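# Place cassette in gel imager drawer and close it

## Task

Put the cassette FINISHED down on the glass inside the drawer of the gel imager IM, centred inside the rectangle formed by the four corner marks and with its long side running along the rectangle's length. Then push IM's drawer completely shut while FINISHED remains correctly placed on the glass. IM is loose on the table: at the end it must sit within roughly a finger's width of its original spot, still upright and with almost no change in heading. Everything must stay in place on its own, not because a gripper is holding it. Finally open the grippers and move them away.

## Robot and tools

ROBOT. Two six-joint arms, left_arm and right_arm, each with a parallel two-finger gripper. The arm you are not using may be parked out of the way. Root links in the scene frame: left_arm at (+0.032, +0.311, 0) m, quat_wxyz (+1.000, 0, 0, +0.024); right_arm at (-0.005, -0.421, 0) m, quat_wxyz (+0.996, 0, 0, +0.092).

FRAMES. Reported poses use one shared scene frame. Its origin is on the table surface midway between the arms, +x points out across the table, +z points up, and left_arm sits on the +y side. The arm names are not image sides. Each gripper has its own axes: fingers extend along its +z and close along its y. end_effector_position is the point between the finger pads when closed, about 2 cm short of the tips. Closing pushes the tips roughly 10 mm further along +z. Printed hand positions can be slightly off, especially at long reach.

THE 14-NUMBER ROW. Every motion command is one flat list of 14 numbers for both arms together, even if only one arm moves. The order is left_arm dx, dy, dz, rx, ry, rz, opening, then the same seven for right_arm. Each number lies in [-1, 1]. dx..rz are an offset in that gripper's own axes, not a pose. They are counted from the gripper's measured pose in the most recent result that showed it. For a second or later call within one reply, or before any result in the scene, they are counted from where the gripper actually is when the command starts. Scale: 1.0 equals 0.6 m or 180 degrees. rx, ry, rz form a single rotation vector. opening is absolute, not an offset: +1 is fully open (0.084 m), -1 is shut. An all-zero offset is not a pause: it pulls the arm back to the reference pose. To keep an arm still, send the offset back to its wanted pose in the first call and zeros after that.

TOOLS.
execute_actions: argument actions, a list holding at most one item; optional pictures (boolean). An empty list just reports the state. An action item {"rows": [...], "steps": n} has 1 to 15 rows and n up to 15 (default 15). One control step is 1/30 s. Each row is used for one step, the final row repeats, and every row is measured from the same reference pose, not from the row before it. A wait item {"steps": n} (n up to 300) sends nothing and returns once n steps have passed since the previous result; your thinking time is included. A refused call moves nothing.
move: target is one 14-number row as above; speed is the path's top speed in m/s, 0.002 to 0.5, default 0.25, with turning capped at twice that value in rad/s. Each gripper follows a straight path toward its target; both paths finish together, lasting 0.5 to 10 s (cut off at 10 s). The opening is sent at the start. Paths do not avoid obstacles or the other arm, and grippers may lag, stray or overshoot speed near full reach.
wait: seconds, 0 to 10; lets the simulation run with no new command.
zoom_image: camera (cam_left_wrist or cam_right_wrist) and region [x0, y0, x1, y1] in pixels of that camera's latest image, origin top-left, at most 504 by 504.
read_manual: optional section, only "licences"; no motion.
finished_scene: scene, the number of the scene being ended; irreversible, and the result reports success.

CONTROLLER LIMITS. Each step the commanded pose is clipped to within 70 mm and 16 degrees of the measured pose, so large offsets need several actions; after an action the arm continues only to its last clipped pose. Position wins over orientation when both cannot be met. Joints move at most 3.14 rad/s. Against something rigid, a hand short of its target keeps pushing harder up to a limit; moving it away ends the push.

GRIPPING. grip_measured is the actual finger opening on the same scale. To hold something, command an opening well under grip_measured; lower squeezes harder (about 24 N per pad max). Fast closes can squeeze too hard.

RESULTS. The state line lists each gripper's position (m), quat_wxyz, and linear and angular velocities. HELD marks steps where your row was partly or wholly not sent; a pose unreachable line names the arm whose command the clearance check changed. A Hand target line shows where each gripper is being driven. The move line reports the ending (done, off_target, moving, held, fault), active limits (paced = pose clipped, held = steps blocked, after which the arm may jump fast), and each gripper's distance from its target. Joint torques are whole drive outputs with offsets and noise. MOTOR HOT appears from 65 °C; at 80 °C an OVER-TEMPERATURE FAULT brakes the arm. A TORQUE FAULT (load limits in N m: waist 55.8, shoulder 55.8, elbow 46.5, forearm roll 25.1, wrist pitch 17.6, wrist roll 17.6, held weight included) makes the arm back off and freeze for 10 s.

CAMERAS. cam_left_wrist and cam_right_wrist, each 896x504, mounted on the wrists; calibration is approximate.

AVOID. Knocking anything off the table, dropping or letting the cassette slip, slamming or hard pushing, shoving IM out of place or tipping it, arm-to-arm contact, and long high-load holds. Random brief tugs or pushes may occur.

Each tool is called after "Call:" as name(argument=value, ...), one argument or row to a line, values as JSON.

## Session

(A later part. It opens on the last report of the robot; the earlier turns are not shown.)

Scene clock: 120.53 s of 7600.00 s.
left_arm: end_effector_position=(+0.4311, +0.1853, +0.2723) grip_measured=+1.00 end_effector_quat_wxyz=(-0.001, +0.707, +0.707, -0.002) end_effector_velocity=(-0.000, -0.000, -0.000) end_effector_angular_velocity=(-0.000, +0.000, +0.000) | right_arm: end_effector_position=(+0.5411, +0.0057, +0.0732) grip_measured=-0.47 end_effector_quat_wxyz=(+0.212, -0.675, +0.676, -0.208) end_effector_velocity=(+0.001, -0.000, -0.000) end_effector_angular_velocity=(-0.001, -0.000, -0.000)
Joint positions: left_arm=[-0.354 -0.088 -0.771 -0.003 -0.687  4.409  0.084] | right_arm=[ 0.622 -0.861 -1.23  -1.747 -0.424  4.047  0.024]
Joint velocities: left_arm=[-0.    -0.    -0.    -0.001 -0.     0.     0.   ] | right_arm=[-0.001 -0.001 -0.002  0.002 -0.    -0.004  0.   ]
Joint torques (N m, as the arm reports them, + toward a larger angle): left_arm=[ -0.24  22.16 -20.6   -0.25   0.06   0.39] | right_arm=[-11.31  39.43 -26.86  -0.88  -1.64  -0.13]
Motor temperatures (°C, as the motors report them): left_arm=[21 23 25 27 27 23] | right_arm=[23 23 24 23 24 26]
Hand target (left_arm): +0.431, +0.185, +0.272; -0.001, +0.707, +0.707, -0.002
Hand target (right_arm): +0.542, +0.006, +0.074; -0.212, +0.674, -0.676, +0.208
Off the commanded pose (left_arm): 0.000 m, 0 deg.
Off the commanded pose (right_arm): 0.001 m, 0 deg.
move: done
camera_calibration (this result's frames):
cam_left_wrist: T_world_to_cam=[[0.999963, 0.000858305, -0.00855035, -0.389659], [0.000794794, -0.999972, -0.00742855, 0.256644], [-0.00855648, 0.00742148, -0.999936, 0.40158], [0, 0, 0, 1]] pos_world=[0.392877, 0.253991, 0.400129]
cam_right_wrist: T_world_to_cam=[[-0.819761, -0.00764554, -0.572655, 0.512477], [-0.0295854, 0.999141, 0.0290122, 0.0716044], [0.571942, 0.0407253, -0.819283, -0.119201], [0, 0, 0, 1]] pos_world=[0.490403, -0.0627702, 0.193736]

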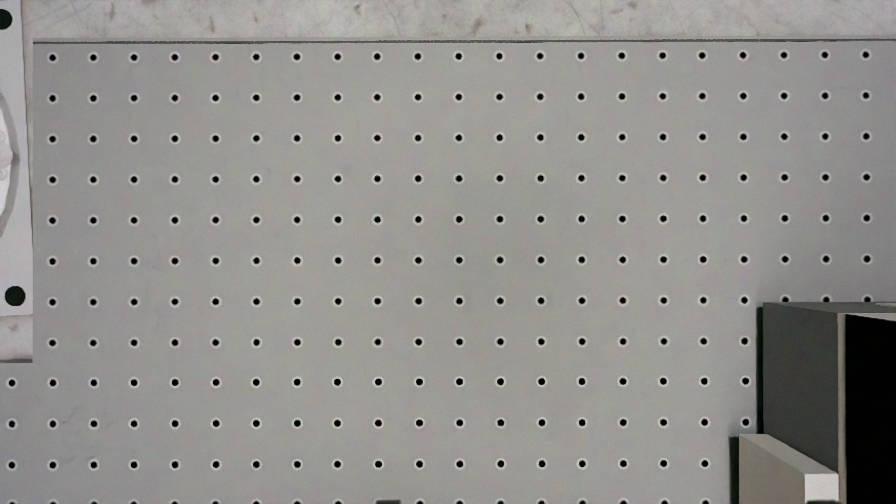

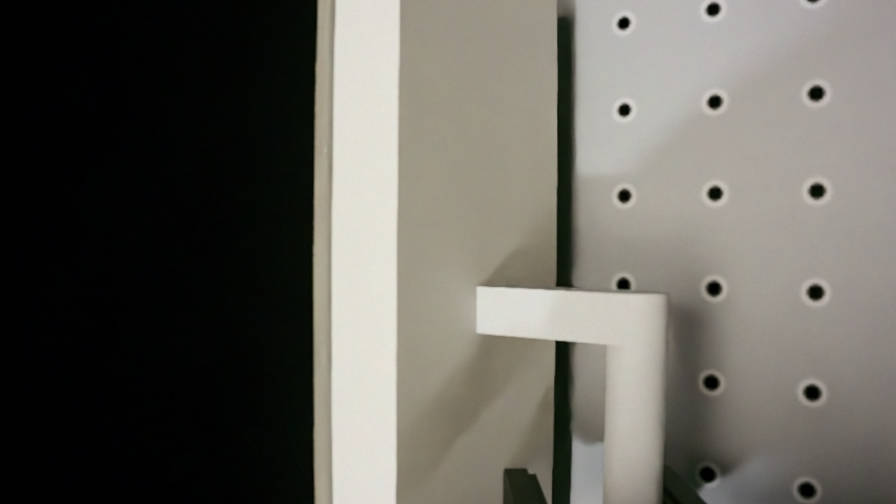

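Call:
move(
  target=[0,0,0,0,0,0,1,0,0.012,-0.01,0,0,0,-0.3],
  speed=0.03,
)

Call:
move(
  target=[0,0,0,0,0,0,1,0.1,0,-0.3,0,0,0,-0.3],
  speed=0.15,
)

Scene clock: 124.33 s of 7600.00 s.
left_arm: end_effector_position=(+0.4311, +0.1853, +0.2723) grip_measured=+1.00 end_effector_quat_wxyz=(-0.001, +0.707, +0.707, -0.002) end_effector_velocity=(-0.000, +0.000, -0.000) end_effector_angular_velocity=(+0.000, +0.001, +0.001) | right_arm: end_effector_position=(+0.5319, +0.0056, +0.0741) grip_measured=-0.32 end_effector_quat_wxyz=(+0.212, -0.675, +0.676, -0.208) end_effector_velocity=(-0.001, -0.000, -0.000) end_effector_angular_velocity=(+0.000, +0.001, -0.001)
Joint positions: left_arm=[-0.354 -0.088 -0.771 -0.003 -0.687  4.409  0.084] | right_arm=[ 0.634 -0.849 -1.208 -1.755 -0.43   4.067  0.03 ]
Joint velocities: left_arm=[ 0.001 -0.     0.     0.    -0.001  0.    -0.   ] | right_arm=[ 0.     0.001  0.002 -0.001  0.     0.002 -0.   ]
Joint torques (N m, as the arm reports them, + toward a larger angle): left_arm=[  0.23  23.14 -20.35  -0.31  -0.05   0.48] | right_arm=[ -9.24  38.15 -23.51  -0.3   -0.68  -0.04]
Motor temperatures (°C, as the motors report them): left_arm=[21 23 25 27 27 23] | right_arm=[23 23 24 23 24 26]
Hand target (left_arm): +0.431, +0.185, +0.272; -0.001, +0.707, +0.707, -0.002
Hand target (right_arm): +0.532, +0.006, +0.074; -0.212, +0.675, -0.676, +0.208
Off the commanded pose (left_arm): 0.000 m, 0 deg.
Off the commanded pose (right_arm): 0.000 m, 0 deg.
After step 90, 0.07 s passed at rest.
move: done
camera_calibration (this result's frames):
cam_left_wrist: T_world_to_cam=[[0.999963, 0.000858025, -0.00855043, -0.389659], [0.000794513, -0.999972, -0.00742854, 0.256644], [-0.00855657, 0.00742148, -0.999936, 0.40158], [0, 0, 0, 1]] pos_world=[0.392877, 0.253991, 0.400129]
cam_right_wrist: T_world_to_cam=[[-0.819666, -0.00754677, -0.572792, 0.505418], [-0.0294595, 0.999145, 0.0289924, 0.0712767], [0.572084, 0.0406382, -0.819188, -0.113266], [0, 0, 0, 1]] pos_world=[0.481171, -0.0627986, 0.194647]

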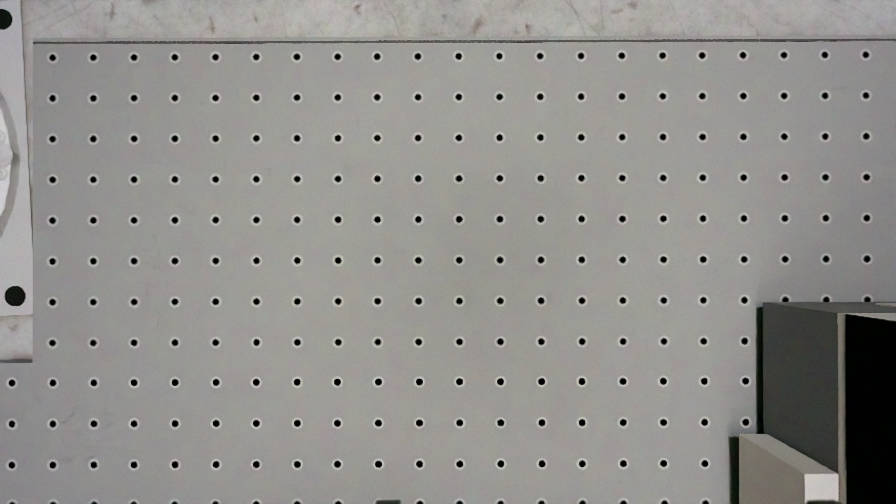

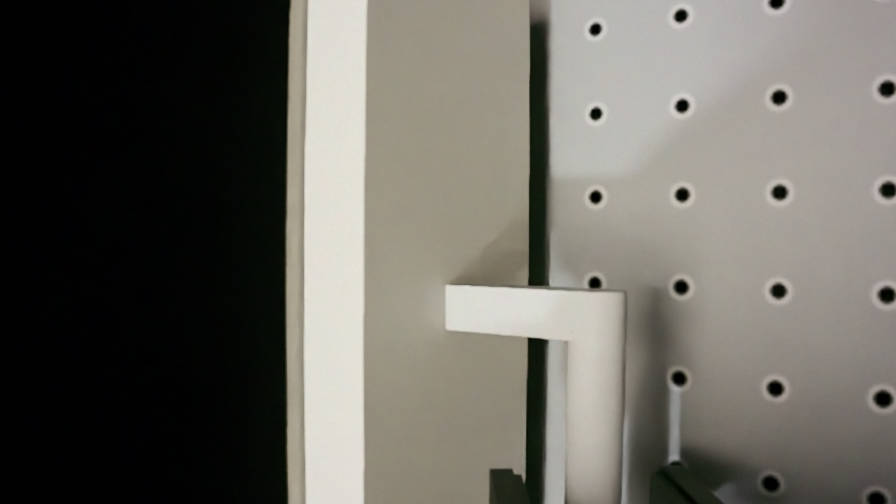

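Scene clock: 126.00 s of 7600.00 s.
left_arm: end_effector_position=(+0.4311, +0.1853, +0.2723) grip_measured=+1.00 end_effector_quat_wxyz=(-0.001, +0.707, +0.707, -0.002) end_effector_velocity=(-0.000, -0.000, -0.000) end_effector_angular_velocity=(+0.000, +0.001, -0.001) | right_arm: end_effector_position=(+0.4300, -0.0550, +0.2219) grip_measured=-0.32 end_effector_quat_wxyz=(+0.212, -0.675, +0.676, -0.208) end_effector_velocity=(-0.000, +0.000, +0.002) end_effector_angular_velocity=(+0.001, -0.000, +0.001)
Joint positions: left_arm=[-0.354 -0.088 -0.771 -0.003 -0.687  4.409  0.084] | right_arm=[ 0.704 -0.36  -0.85  -1.415 -0.457  3.762  0.03 ]
Joint velocities: left_arm=[-0.     0.     0.     0.    -0.001  0.    -0.   ] | right_arm=[ 0.     0.004 -0.     0.008 -0.    -0.009  0.   ]
Joint torques (N m, as the arm reports them, + toward a larger angle): left_arm=[ -0.2   21.82 -20.36  -0.16  -0.04   0.33] | right_arm=[ -9.09  27.23 -25.79  -0.36  -0.45   0.02]
Motor temperatures (°C, as the motors report them): left_arm=[21 23 25 27 27 23] | right_arm=[23 23 24 23 24 26]
Hand target (left_arm): +0.431, +0.185, +0.272; -0.001, +0.707, +0.707, -0.002
Hand target (right_arm): +0.430, -0.055, +0.222; -0.212, +0.675, -0.676, +0.208
Off the commanded pose (left_arm): 0.000 m, 0 deg.
Off the commanded pose (right_arm): 0.000 m, 0 deg.
move: done
camera_calibration (this result's frames):
cam_left_wrist: T_world_to_cam=[[0.999963, 0.000858063, -0.00855076, -0.389659], [0.000794548, -0.999972, -0.00742864, 0.256644], [-0.0085569, 0.00742157, -0.999936, 0.40158], [0, 0, 0, 1]] pos_world=[0.392877, 0.253991, 0.400129]
cam_right_wrist: T_world_to_cam=[[-0.819834, -0.00768224, -0.572549, 0.506134], [-0.0297601, 0.99913, 0.0292077, 0.124606], [0.571827, 0.0409846, -0.81935, 0.0687517], [0, 0, 0, 1]] pos_world=[0.37934, -0.123427, 0.342479]

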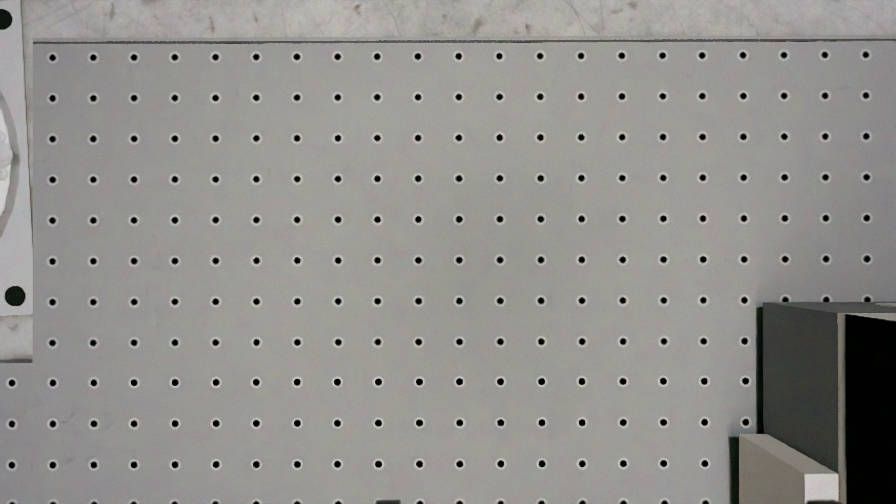

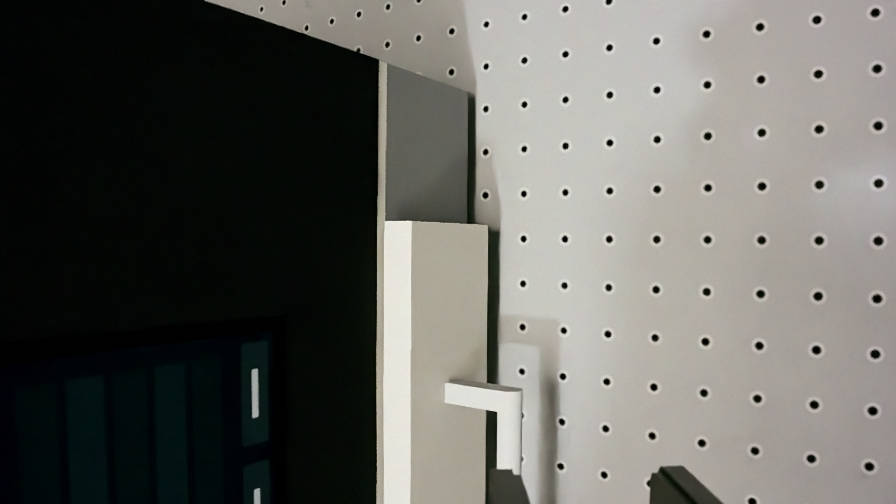

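Call:
finished_scene(
  scene=1,
)

The scene is finished: the task was done.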